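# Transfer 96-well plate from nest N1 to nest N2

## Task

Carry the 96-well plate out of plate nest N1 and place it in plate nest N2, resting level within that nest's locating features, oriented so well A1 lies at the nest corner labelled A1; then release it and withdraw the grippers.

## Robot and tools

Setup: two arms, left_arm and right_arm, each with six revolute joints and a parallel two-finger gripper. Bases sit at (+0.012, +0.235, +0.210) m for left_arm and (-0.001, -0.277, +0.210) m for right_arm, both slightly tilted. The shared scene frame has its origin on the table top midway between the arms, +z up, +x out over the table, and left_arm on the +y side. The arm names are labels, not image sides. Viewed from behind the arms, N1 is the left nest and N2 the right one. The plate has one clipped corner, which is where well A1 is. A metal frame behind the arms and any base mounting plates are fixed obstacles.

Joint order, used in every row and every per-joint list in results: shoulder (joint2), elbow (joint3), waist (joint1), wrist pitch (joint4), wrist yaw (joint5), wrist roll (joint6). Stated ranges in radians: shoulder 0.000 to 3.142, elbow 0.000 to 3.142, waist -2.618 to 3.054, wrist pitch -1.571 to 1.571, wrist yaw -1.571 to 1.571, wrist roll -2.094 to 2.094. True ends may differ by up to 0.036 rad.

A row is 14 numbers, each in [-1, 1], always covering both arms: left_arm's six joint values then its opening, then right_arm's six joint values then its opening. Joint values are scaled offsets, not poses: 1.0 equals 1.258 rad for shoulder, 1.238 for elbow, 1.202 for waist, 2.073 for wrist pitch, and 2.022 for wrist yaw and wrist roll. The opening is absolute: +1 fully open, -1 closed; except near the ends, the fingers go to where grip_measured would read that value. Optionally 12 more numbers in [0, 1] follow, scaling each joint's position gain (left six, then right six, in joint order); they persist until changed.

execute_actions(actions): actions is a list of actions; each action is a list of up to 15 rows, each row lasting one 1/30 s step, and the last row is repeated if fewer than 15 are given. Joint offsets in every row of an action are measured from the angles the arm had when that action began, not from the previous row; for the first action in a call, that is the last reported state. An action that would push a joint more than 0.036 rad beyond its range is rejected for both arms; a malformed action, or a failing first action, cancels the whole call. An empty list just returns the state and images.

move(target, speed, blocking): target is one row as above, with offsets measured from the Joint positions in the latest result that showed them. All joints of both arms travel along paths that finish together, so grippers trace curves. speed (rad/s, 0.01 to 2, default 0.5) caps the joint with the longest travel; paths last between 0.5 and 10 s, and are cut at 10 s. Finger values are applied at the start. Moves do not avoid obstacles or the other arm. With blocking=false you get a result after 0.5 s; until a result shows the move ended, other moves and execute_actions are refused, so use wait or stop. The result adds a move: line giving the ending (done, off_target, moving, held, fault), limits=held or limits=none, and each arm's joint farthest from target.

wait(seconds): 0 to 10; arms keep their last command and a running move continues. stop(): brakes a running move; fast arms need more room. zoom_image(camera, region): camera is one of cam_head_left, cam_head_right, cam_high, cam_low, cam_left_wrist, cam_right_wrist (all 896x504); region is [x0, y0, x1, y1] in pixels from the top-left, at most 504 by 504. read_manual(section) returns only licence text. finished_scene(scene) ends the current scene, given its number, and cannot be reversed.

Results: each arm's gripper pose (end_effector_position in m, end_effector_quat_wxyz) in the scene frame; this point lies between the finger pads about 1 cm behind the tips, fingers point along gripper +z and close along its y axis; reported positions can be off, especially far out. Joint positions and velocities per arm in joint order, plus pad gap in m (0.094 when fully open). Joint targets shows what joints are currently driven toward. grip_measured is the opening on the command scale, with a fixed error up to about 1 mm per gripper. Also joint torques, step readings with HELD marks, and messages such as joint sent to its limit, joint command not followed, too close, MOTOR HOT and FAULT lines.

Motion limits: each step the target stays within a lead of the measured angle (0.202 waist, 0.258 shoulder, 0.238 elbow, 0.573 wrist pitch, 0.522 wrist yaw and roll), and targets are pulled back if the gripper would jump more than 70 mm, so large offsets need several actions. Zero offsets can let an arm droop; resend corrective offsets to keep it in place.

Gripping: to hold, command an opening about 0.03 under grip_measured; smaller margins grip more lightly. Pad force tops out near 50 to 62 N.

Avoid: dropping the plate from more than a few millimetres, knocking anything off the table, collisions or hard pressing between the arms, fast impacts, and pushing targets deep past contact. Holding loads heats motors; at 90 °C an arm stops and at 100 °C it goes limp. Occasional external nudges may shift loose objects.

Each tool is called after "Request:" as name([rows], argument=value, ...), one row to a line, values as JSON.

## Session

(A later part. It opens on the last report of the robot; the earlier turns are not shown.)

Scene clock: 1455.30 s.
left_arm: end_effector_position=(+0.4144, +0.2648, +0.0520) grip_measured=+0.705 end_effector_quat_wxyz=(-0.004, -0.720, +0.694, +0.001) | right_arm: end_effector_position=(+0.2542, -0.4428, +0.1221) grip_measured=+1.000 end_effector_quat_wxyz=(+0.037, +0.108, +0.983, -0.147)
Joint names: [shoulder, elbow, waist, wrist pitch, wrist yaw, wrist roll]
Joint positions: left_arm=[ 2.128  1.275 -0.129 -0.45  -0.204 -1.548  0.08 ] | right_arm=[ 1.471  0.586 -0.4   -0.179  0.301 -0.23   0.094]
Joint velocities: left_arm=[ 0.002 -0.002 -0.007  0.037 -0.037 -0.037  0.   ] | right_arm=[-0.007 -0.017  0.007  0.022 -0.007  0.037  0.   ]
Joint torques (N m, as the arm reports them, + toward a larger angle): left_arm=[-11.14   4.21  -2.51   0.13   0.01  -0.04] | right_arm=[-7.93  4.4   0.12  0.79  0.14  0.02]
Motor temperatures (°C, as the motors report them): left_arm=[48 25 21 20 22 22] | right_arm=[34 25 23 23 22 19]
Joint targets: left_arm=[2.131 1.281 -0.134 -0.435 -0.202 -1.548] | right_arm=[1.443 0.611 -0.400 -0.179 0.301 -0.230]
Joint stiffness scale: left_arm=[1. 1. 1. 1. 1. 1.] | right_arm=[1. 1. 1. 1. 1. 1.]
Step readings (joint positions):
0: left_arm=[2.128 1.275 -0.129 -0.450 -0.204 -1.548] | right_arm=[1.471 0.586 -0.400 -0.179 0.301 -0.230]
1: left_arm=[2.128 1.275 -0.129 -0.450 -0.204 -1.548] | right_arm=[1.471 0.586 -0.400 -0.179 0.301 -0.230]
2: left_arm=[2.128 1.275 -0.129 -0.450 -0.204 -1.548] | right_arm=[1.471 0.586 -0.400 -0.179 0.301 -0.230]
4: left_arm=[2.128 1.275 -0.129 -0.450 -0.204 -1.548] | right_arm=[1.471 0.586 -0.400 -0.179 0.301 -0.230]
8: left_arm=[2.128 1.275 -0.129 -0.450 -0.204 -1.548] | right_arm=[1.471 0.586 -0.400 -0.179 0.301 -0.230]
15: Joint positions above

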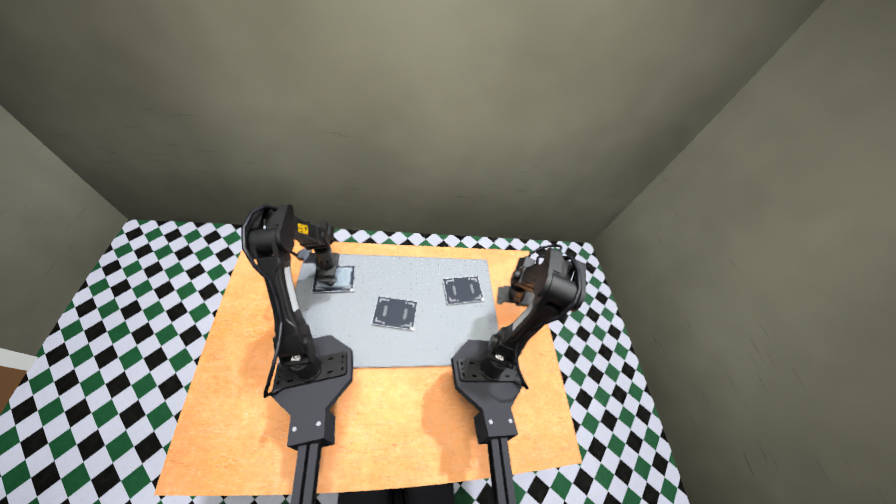

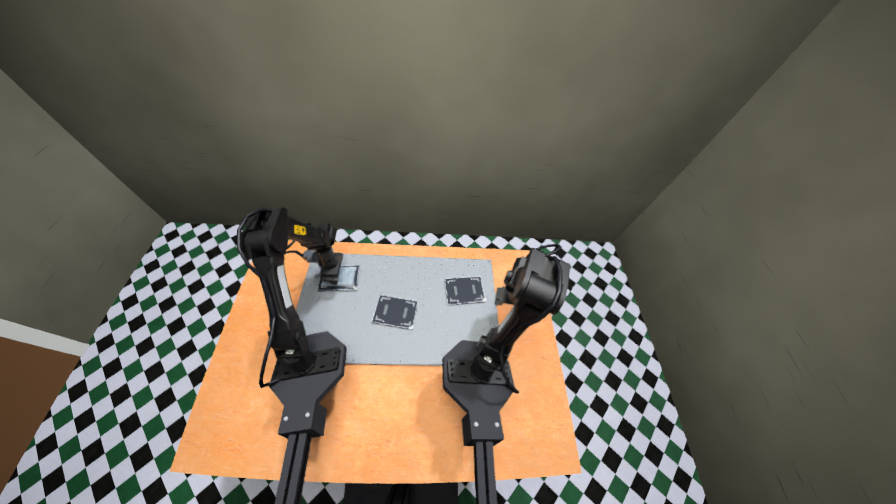

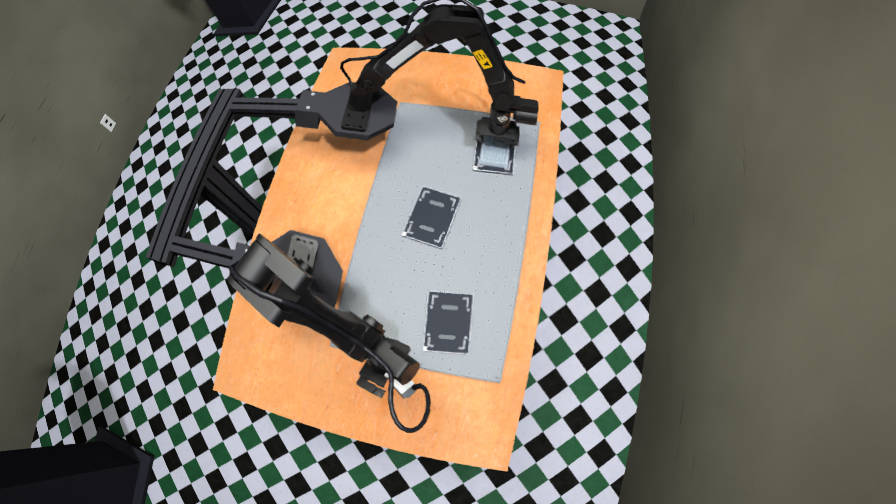

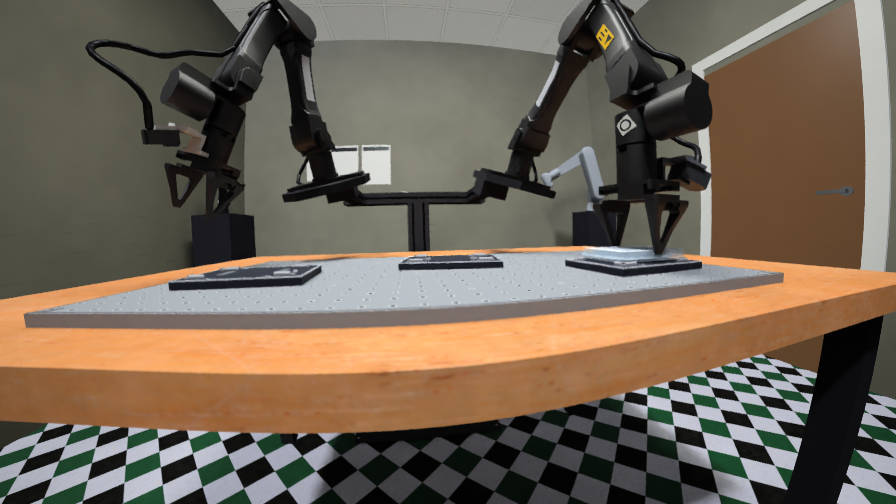

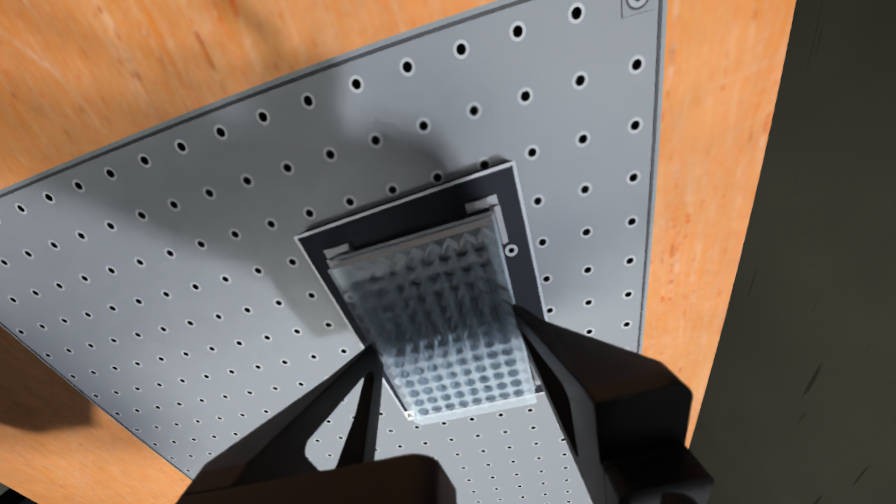

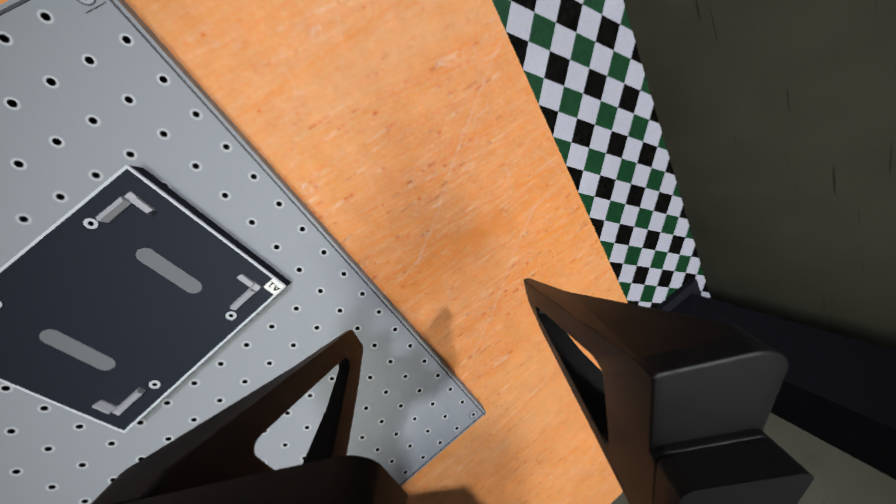

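Request:
execute_actions([
  [[-0.031,0.0048,-0.0042,0.0,0.001,0,0.67,-0.022,0.02,0,0,0,0,1],[-0.031,0.0048,-0.0042,0.0,0.001,0,0.67,-0.022,0.02,0,0,0,0,1],[-0.031,0.0048,-0.0042,0.0,0.001,0,0.67,-0.022,0.02,0,0,0,0,1],[-0.0225,0.0048,-0.0042,0.0,0.001,0,0.67,-0.022,0.02,0,0,0,0,1]],
])

Scene clock: 1469.97 s.
left_arm: end_effector_position=(+0.4162, +0.2654, +0.0542) grip_measured=+0.705 end_effector_quat_wxyz=(-0.002, -0.721, +0.693, -0.002) | right_arm: end_effector_position=(+0.2542, -0.4428, +0.1221) grip_measured=+1.000 end_effector_quat_wxyz=(+0.037, +0.108, +0.983, -0.147)
Joint names: [shoulder, elbow, waist, wrist pitch, wrist yaw, wrist roll]
Joint positions: left_arm=[ 2.121  1.275 -0.129 -0.449 -0.204 -1.548  0.08 ] | right_arm=[ 1.471  0.586 -0.4   -0.179  0.301 -0.23   0.094]
Joint velocities: left_arm=[ 0.002 -0.002 -0.017  0.037 -0.022  0.007  0.   ] | right_arm=[-0.012  0.012 -0.002 -0.066 -0.022 -0.022  0.   ]
Joint torques (N m, as the arm reports them, + toward a larger angle): left_arm=[-13.19   4.22  -2.51  -0.01   0.    -0.04] | right_arm=[-7.94  4.4   0.09  0.8   0.13  0.02]
Motor temperatures (°C, as the motors report them): left_arm=[48 25 21 21 22 22] | right_arm=[34 25 23 23 22 19]
Joint targets: left_arm=[2.100 1.281 -0.134 -0.450 -0.202 -1.548] | right_arm=[1.443 0.611 -0.400 -0.179 0.301 -0.230]
Joint stiffness scale: left_arm=[1. 1. 1. 1. 1. 1.] | right_arm=[1. 1. 1. 1. 1. 1.]
Step readings (joint positions):
0: left_arm=[2.128 1.275 -0.129 -0.450 -0.204 -1.548] | right_arm=[1.471 0.586 -0.400 -0.179 0.301 -0.230]
1: left_arm=[2.127 1.275 -0.129 -0.450 -0.204 -1.548] | right_arm=[1.471 0.586 -0.400 -0.179 0.301 -0.230]
2: left_arm=[2.126 1.275 -0.129 -0.450 -0.204 -1.548] | right_arm=[1.471 0.586 -0.400 -0.179 0.301 -0.230]
4: left_arm=[2.122 1.275 -0.129 -0.450 -0.204 -1.548] | right_arm=[1.471 0.586 -0.400 -0.179 0.301 -0.230]
8: left_arm=[2.121 1.275 -0.129 -0.449 -0.204 -1.548] | right_arm=[1.471 0.586 -0.400 -0.179 0.301 -0.230]
15: Joint positions above

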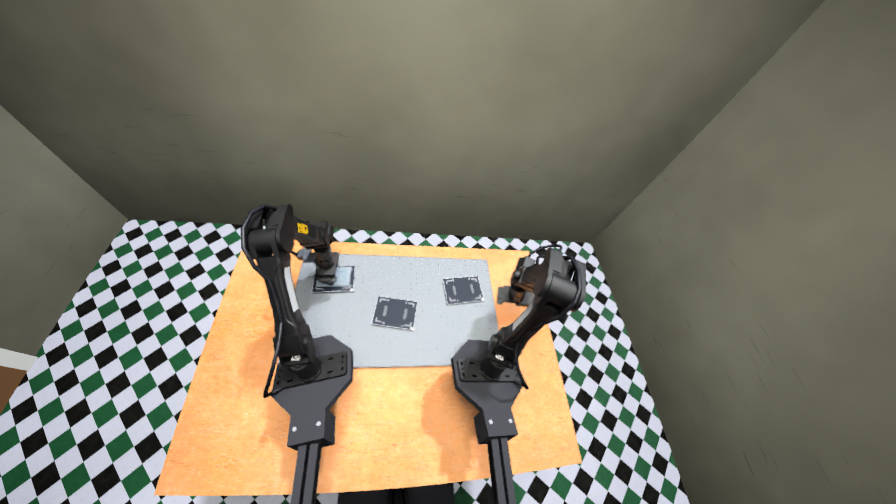

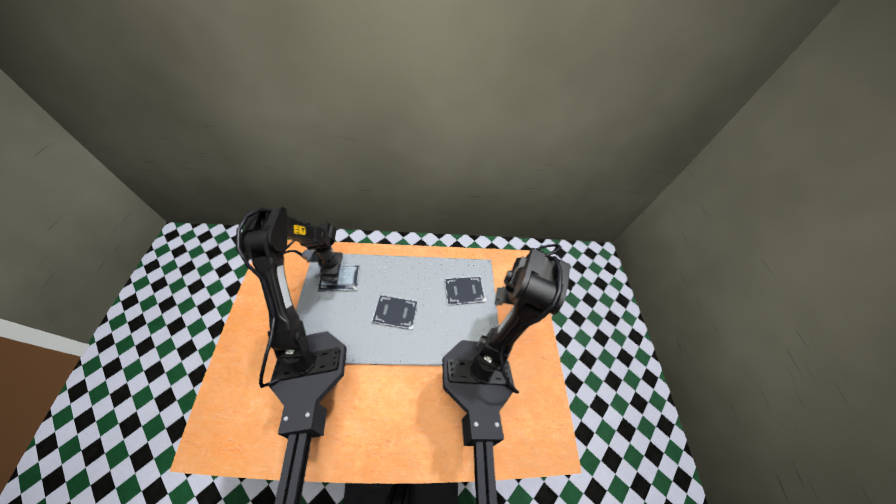

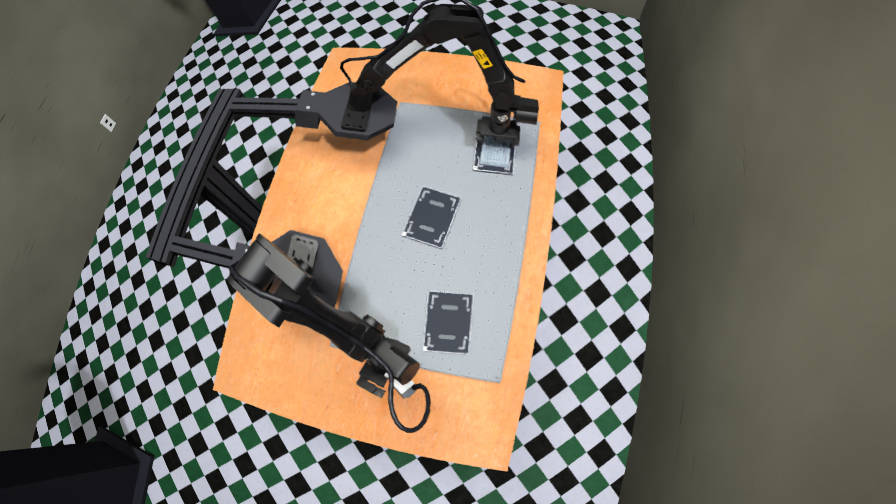

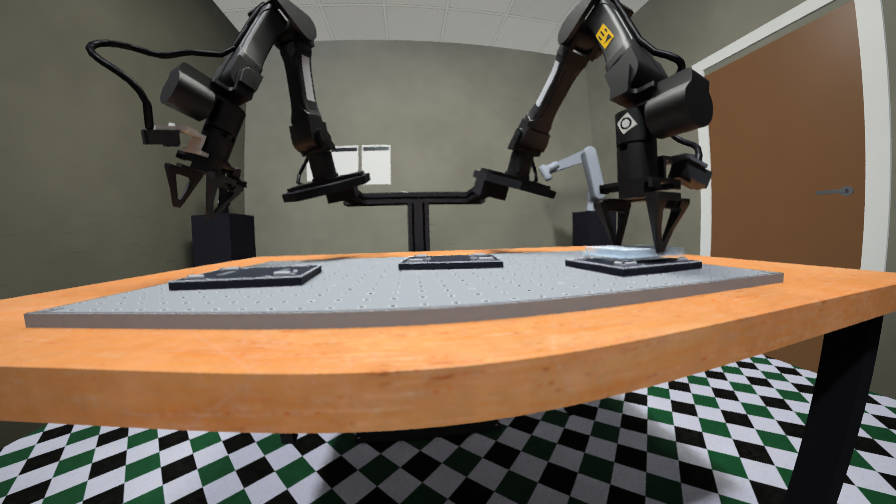

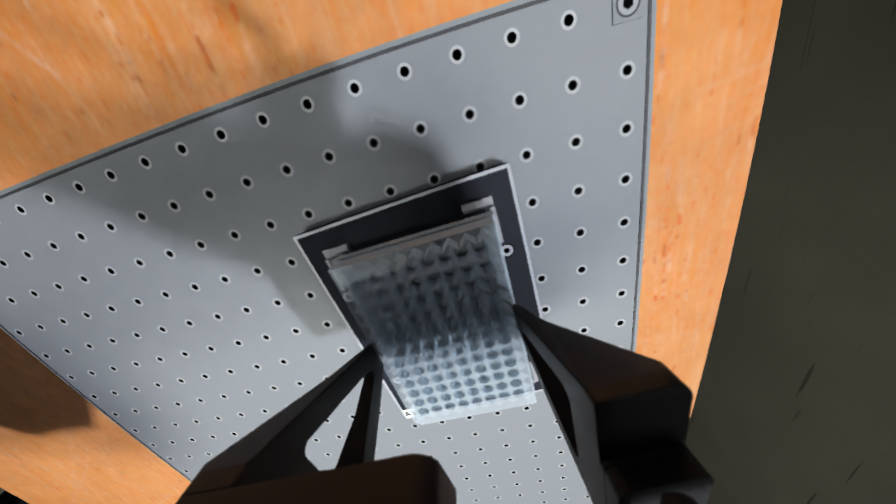

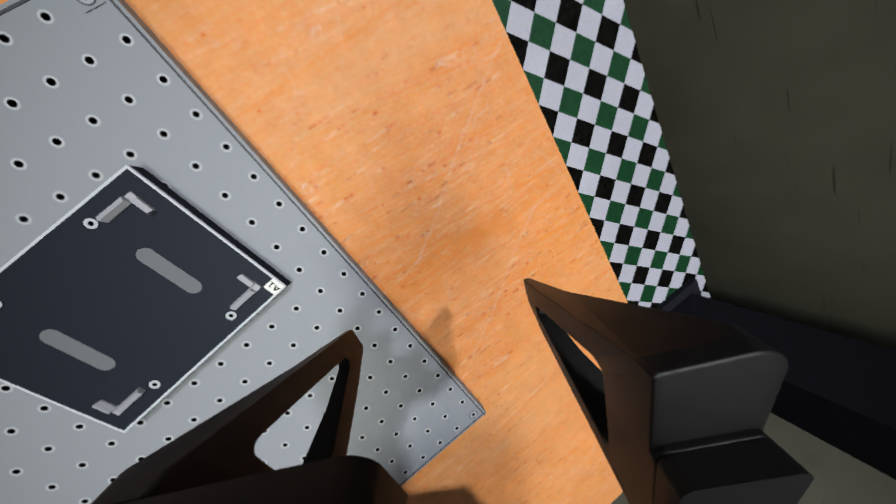

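Request:
execute_actions([
  [[-0.0167,0.0048,0.0125,0.0,0.001,0,0.67,-0.022,0.02,0,0,0,0,1],[-0.0167,0.0048,0.0125,0.0,0.001,0,0.67,-0.022,0.02,0,0,0,0,1],[-0.0167,0.0048,0.0075,0.0,0.001,0,0.67,-0.022,0.02,0,0,0,0,1]],
])

Scene clock: 1486.93 s.
left_arm: end_effector_position=(+0.4160, +0.2669, +0.0539) grip_measured=+0.705 end_effector_quat_wxyz=(-0.002, -0.722, +0.692, -0.001) | right_arm: end_effector_position=(+0.2542, -0.4428, +0.1221) grip_measured=+1.000 end_effector_quat_wxyz=(+0.037, +0.108, +0.983, -0.147)
Joint names: [shoulder, elbow, waist, wrist pitch, wrist yaw, wrist roll]
Joint positions: left_arm=[ 2.121  1.275 -0.125 -0.449 -0.204 -1.548  0.08 ] | right_arm=[ 1.471  0.586 -0.4   -0.179  0.301 -0.23   0.094]
Joint velocities: left_arm=[-0.002 -0.002 -0.007 -0.007 -0.022  0.007 -0.001] | right_arm=[-0.012 -0.007  0.017  0.037  0.022  0.022  0.   ]
Joint torques (N m, as the arm reports them, + toward a larger angle): left_arm=[-13.13   4.25  -1.67   0.01   0.    -0.04] | right_arm=[-7.95  4.43  0.12  0.81  0.16  0.01]
Motor temperatures (°C, as the motors report them): left_arm=[51 25 21 20 22 22] | right_arm=[34 25 23 23 22 19]
Joint targets: left_arm=[2.100 1.281 -0.120 -0.449 -0.202 -1.548] | right_arm=[1.443 0.611 -0.400 -0.179 0.301 -0.230]
Joint stiffness scale: left_arm=[1. 1. 1. 1. 1. 1.] | right_arm=[1. 1. 1. 1. 1. 1.]
Step readings (joint positions):
0: left_arm=[2.121 1.275 -0.129 -0.449 -0.204 -1.548] | right_arm=[1.471 0.586 -0.400 -0.179 0.301 -0.230]
1: left_arm=[2.121 1.275 -0.129 -0.449 -0.204 -1.548] | right_arm=[1.471 0.586 -0.400 -0.179 0.301 -0.230]
2: left_arm=[2.121 1.275 -0.128 -0.449 -0.204 -1.548] | right_arm=[1.471 0.586 -0.400 -0.179 0.301 -0.230]
4: left_arm=[2.121 1.275 -0.126 -0.449 -0.204 -1.548] | right_arm=[1.471 0.586 -0.400 -0.179 0.301 -0.230]
8: left_arm=[2.121 1.275 -0.125 -0.449 -0.204 -1.548] | right_arm=[1.471 0.586 -0.400 -0.179 0.301 -0.230]
15: Joint positions above

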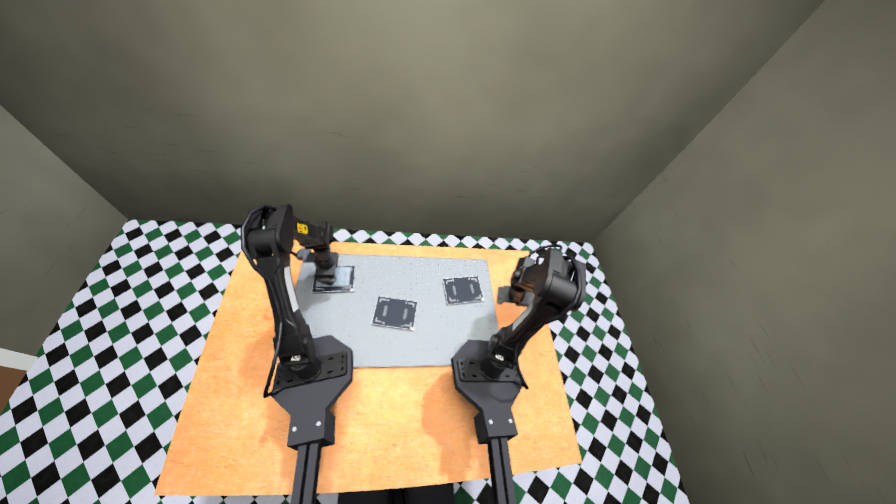

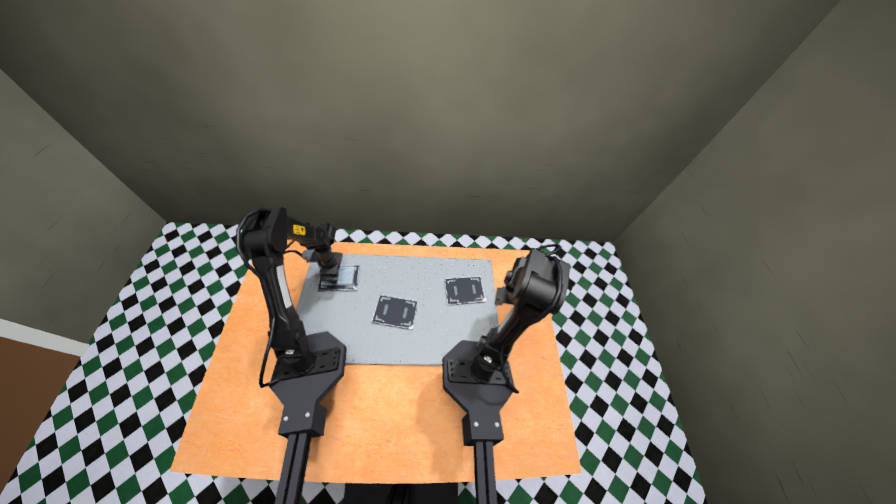

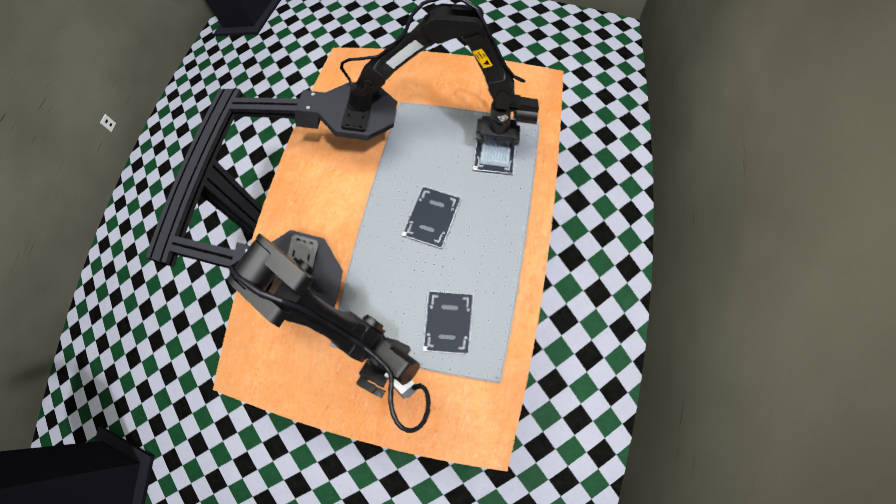

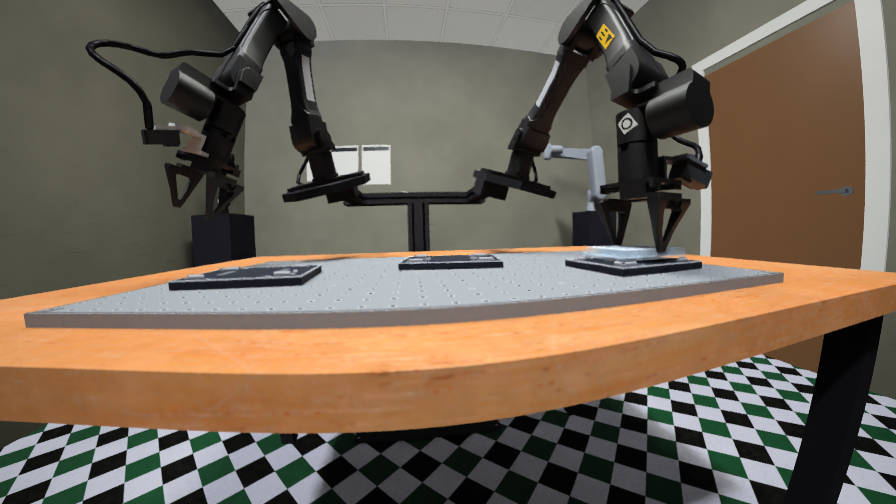

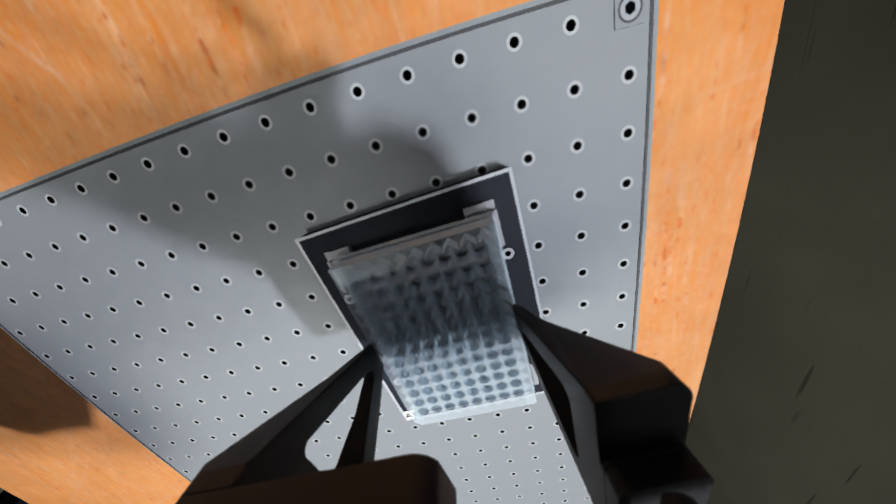

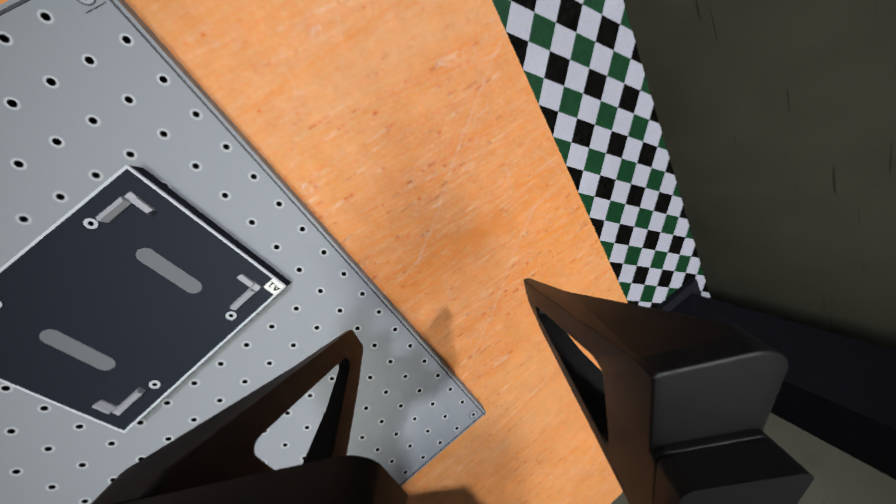

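Request:
execute_actions([
  [[0.0159,0.0048,0.004,0.0106,0.001,0,0.67,-0.022,0.02,0,0,0,0,1],[0.0159,0.0048,0.004,0.0106,0.001,0,0.67,-0.022,0.02,0,0,0,0,1],[0.0159,0.0048,0.004,0.0087,0.001,0,0.67,-0.022,0.02,0,0,0,0,1],[0.0087,0.0048,0.004,0.0087,0.001,0,0.67,-0.022,0.02,0,0,0,0,1]],
])

Scene clock: 1494.97 s.
left_arm: end_effector_position=(+0.4163, +0.2666, +0.0521) grip_measured=+0.705 end_effector_quat_wxyz=(-0.001, -0.722, +0.692, -0.002) | right_arm: end_effector_position=(+0.2542, -0.4428, +0.1221) grip_measured=+1.000 end_effector_quat_wxyz=(+0.037, +0.108, +0.983, -0.147)
Joint names: [shoulder, elbow, waist, wrist pitch, wrist yaw, wrist roll]
Joint positions: left_arm=[ 2.127  1.275 -0.125 -0.442 -0.204 -1.546  0.08 ] | right_arm=[ 1.471  0.586 -0.4   -0.179  0.301 -0.23   0.094]
Joint velocities: left_arm=[-0.012 -0.002  0.002 -0.066 -0.037 -0.022  0.001] | right_arm=[-0.002  0.012  0.007  0.007 -0.125  0.037  0.   ]
Joint torques (N m, as the arm reports them, + toward a larger angle): left_arm=[-10.91   4.23  -1.71   0.11   0.    -0.05] | right_arm=[-7.93  4.42  0.1   0.8   0.15  0.02]
Motor temperatures (°C, as the motors report them): left_arm=[51 25 21 20 22 22] | right_arm=[34 25 23 23 22 19]
Joint targets: left_arm=[2.132 1.281 -0.121 -0.431 -0.202 -1.548] | right_arm=[1.443 0.611 -0.400 -0.179 0.301 -0.230]
Joint stiffness scale: left_arm=[1. 1. 1. 1. 1. 1.] | right_arm=[1. 1. 1. 1. 1. 1.]
Step readings (joint positions):
0: left_arm=[2.121 1.275 -0.125 -0.449 -0.204 -1.548] | right_arm=[1.471 0.586 -0.400 -0.179 0.301 -0.230]
1: left_arm=[2.123 1.275 -0.125 -0.448 -0.204 -1.548] | right_arm=[1.471 0.586 -0.400 -0.179 0.301 -0.230]
2: left_arm=[2.125 1.275 -0.125 -0.445 -0.204 -1.548] | right_arm=[1.471 0.586 -0.400 -0.179 0.301 -0.230]
4: left_arm=[2.127 1.275 -0.125 -0.442 -0.204 -1.547] | right_arm=[1.471 0.586 -0.400 -0.179 0.301 -0.230]
8: left_arm=[2.127 1.275 -0.125 -0.442 -0.204 -1.546] | right_arm=[1.471 0.586 -0.400 -0.179 0.301 -0.230]
15: Joint positions above

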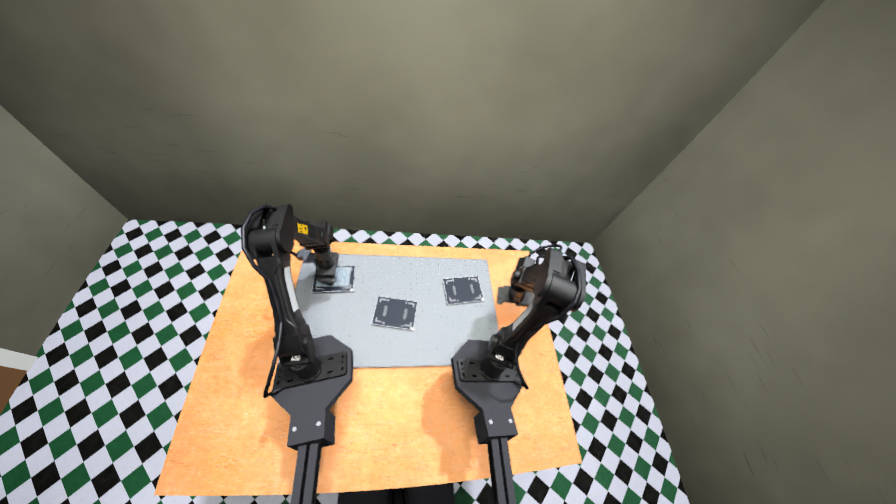

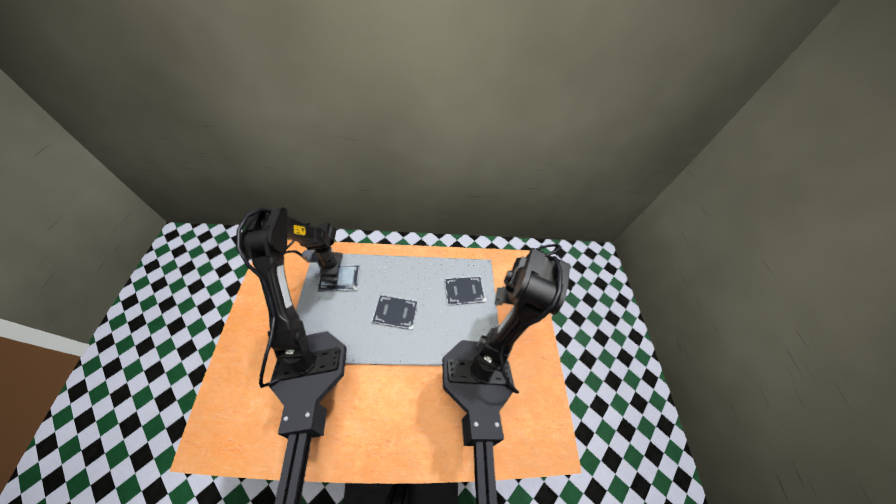

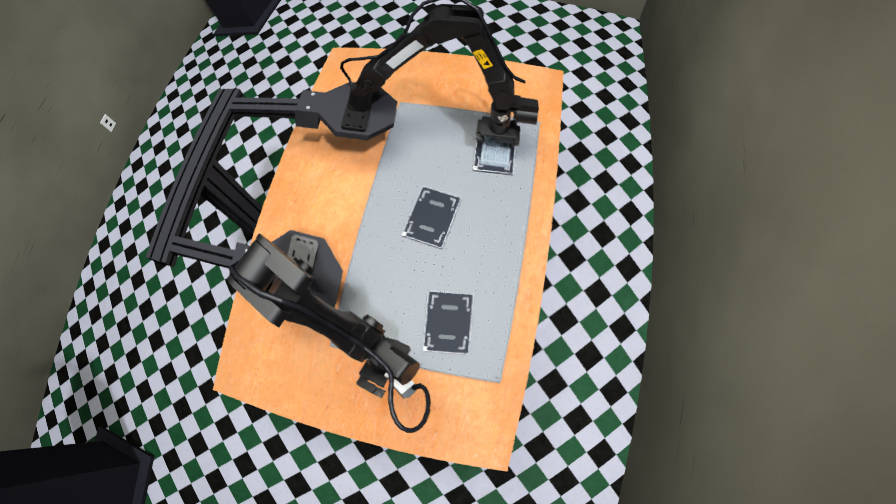

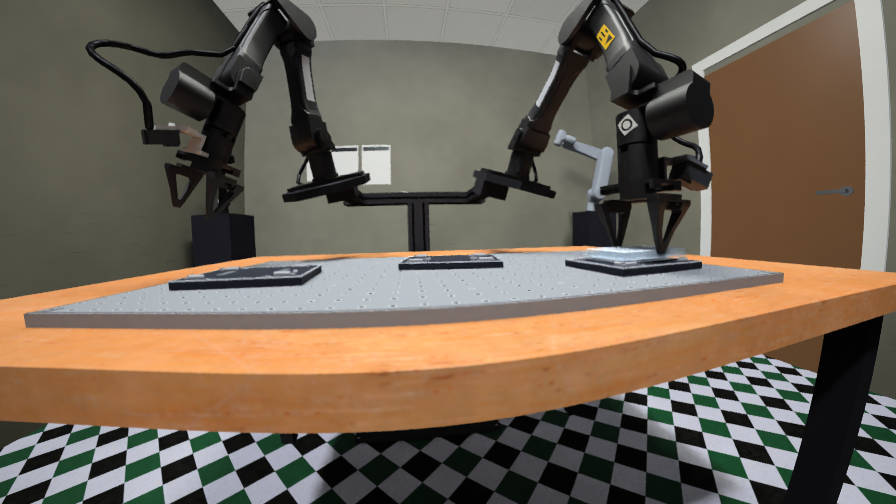

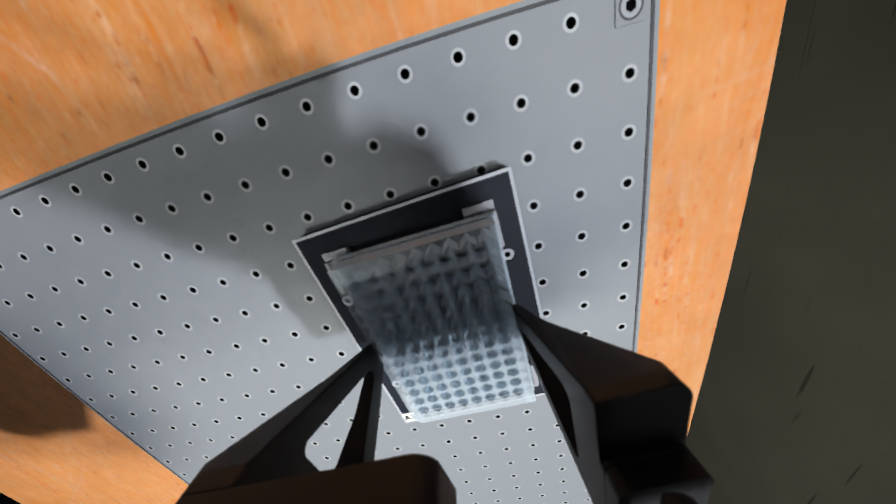

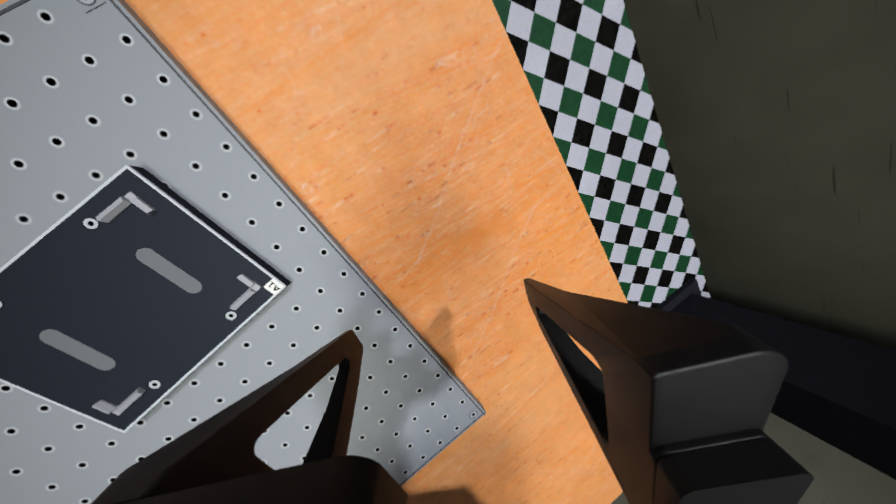

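Request:
zoom_image(camera="cam_left_wrist", region=[290,160,550,300])

Request:
zoom_image(camera="cam_low", region=[550,220,720,290])

Request:
zoom_image(camera="cam_high", region=[460,130,530,185])

Region (290, 160, 550, 300) of cam_left_wrist's 896x504 image, scaled by 1.938, with more detail than that image has; it fills the top 271 rows of this view, and the rest is white.

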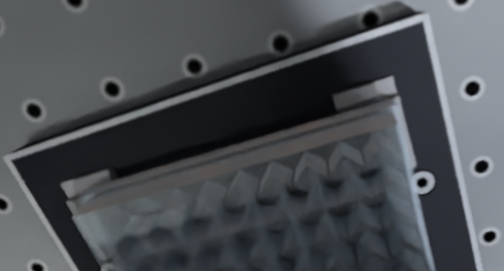

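Region (550, 220, 720, 290) of cam_low's 896x504 image, scaled by 2.965, with more detail than that image has; it fills the top 208 rows of this view, and the rest is white.

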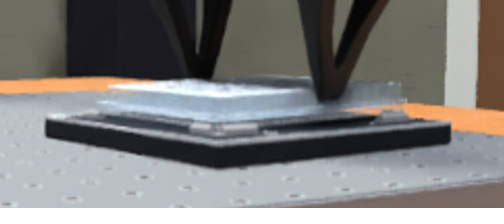

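Region (460, 130, 530, 185) of cam_high's 896x504 image, scaled by 7.200, with more detail than that image has; it fills the top 396 rows of this view, and the rest is white.

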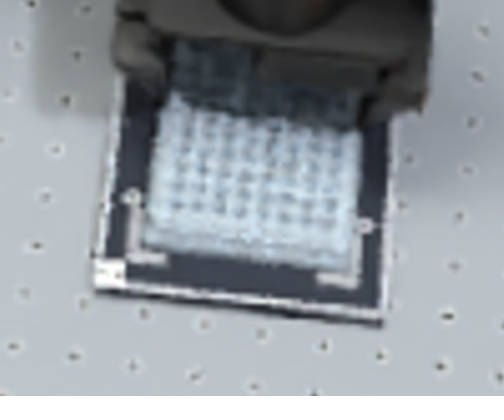

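Request:
zoom_image(camera="cam_left_wrist", region=[450,185,530,265])

Request:
zoom_image(camera="cam_left_wrist", region=[310,230,390,310])

Region (450, 185, 530, 265) of cam_left_wrist's 896x504 image, scaled by 6.300, with more detail than that image has.

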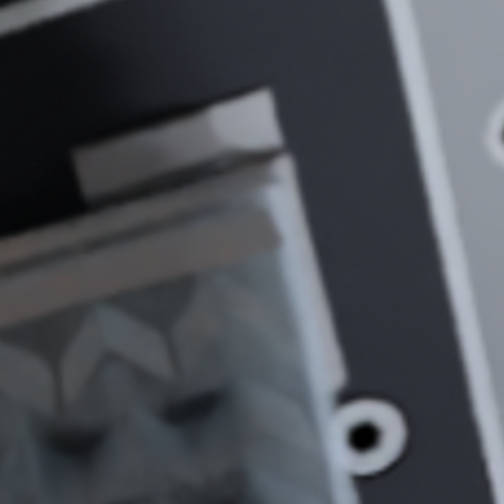

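Region (310, 230, 390, 310) of cam_left_wrist's 896x504 image, scaled by 6.300, with more detail than that image has.

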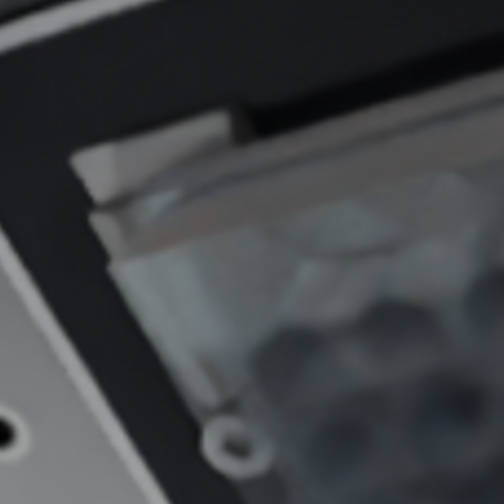

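Request:
execute_actions([
  [[0.0159,0.0048,0.004,0.0106,0.001,-0.001,0.67,-0.022,0.02,0,0,0,0,1],[0.0159,0.0048,0.004,0.0106,0.001,-0.001,0.67,-0.022,0.02,0,0,0,0,1],[0.0159,0.0048,0.004,0.0077,0.001,-0.001,0.67,-0.022,0.02,0,0,0,0,1],[0.0095,0.0048,0.004,0.0077,0.001,-0.001,0.67,-0.022,0.02,0,0,0,0,1]],
])

Scene clock: 1524.27 s.
left_arm: end_effector_position=(+0.4164, +0.2666, +0.0521) grip_measured=+0.705 end_effector_quat_wxyz=(-0.001, -0.722, +0.692, -0.002) | right_arm: end_effector_position=(+0.2542, -0.4428, +0.1221) grip_measured=+1.000 end_effector_quat_wxyz=(+0.037, +0.108, +0.983, -0.147)
Joint names: [shoulder, elbow, waist, wrist pitch, wrist yaw, wrist roll]
Joint positions: left_arm=[ 2.127  1.275 -0.125 -0.442 -0.204 -1.546  0.08 ] | right_arm=[ 1.471  0.586 -0.4   -0.179  0.301 -0.23   0.094]
Joint velocities: left_arm=[-0.007 -0.002  0.002  0.022 -0.007 -0.081 -0.001] | right_arm=[ 0.012 -0.002 -0.002  0.037  0.037 -0.037  0.   ]
Joint torques (N m, as the arm reports them, + toward a larger angle): left_arm=[-10.41   4.24  -1.69   0.16   0.    -0.06] | right_arm=[-7.93  4.45  0.12  0.8   0.14  0.01]
Motor temperatures (°C, as the motors report them): left_arm=[49 25 21 21 22 22] | right_arm=[34 25 23 23 22 19]
Joint targets: left_arm=[2.139 1.281 -0.121 -0.426 -0.202 -1.548] | right_arm=[1.443 0.611 -0.400 -0.179 0.301 -0.230]
Joint stiffness scale: left_arm=[1. 1. 1. 1. 1. 1.] | right_arm=[1. 1. 1. 1. 1. 1.]
Step readings (joint positions):
0: left_arm=[2.127 1.275 -0.125 -0.442 -0.204 -1.546] | right_arm=[1.471 0.586 -0.400 -0.179 0.301 -0.230]
1: left_arm=[2.127 1.275 -0.125 -0.442 -0.204 -1.546] | right_arm=[1.471 0.586 -0.400 -0.179 0.301 -0.230]
2: left_arm=[2.127 1.275 -0.125 -0.442 -0.204 -1.546] | right_arm=[1.471 0.586 -0.400 -0.179 0.301 -0.230]
4: left_arm=[2.127 1.275 -0.125 -0.442 -0.204 -1.546] | right_arm=[1.471 0.586 -0.400 -0.179 0.301 -0.230]
8: left_arm=[2.127 1.275 -0.125 -0.442 -0.204 -1.546] | right_arm=[1.471 0.586 -0.400 -0.179 0.301 -0.230]
15: Joint positions above

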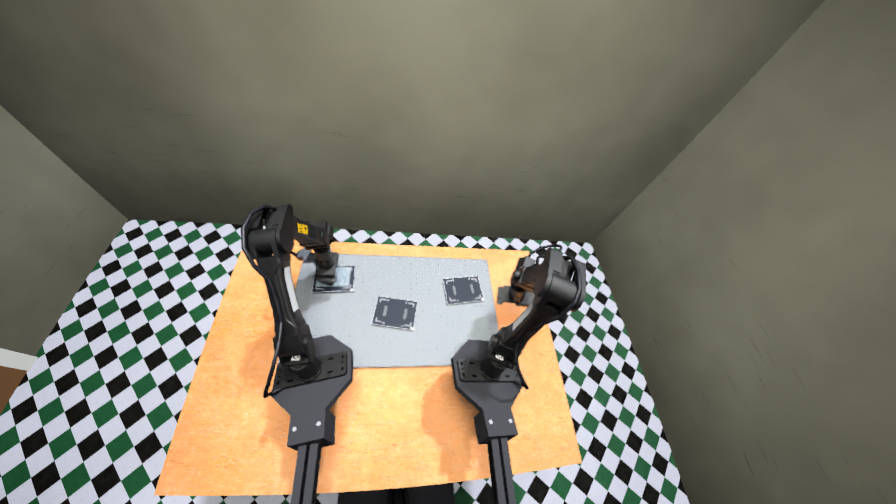

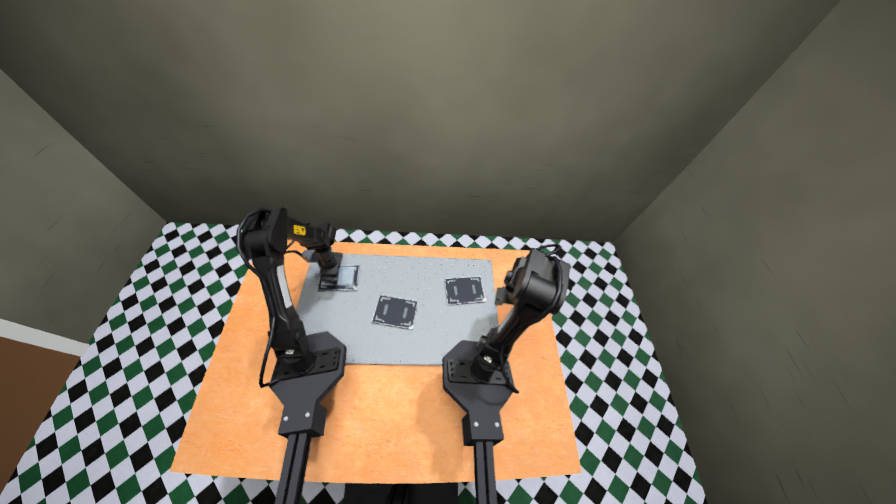

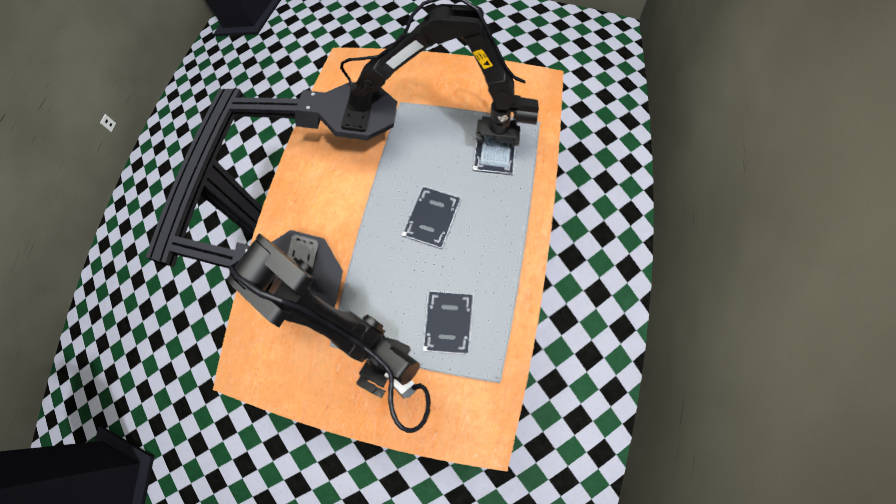

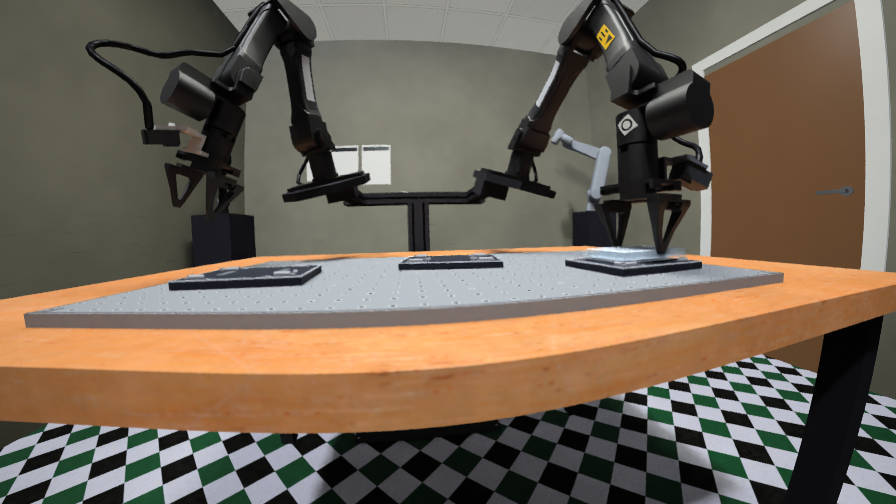

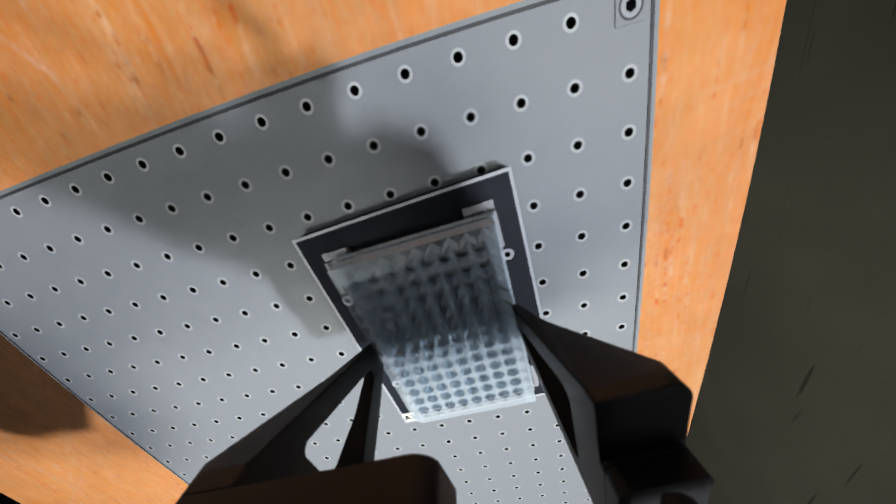

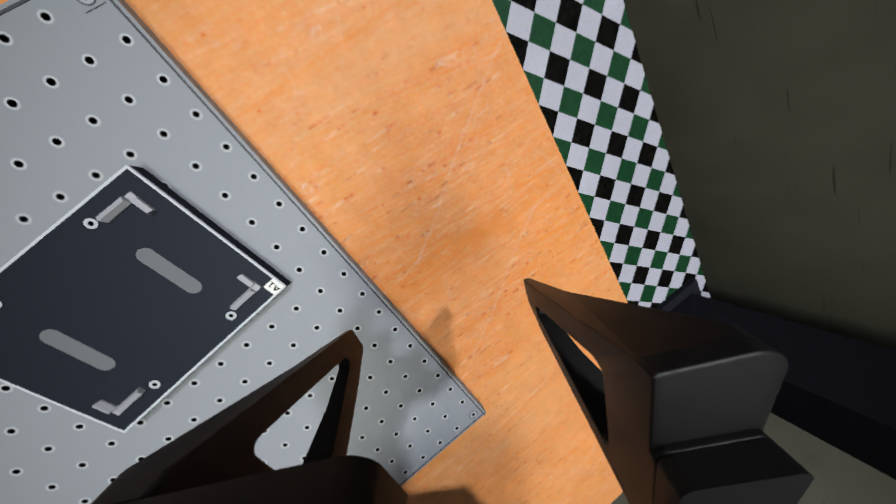

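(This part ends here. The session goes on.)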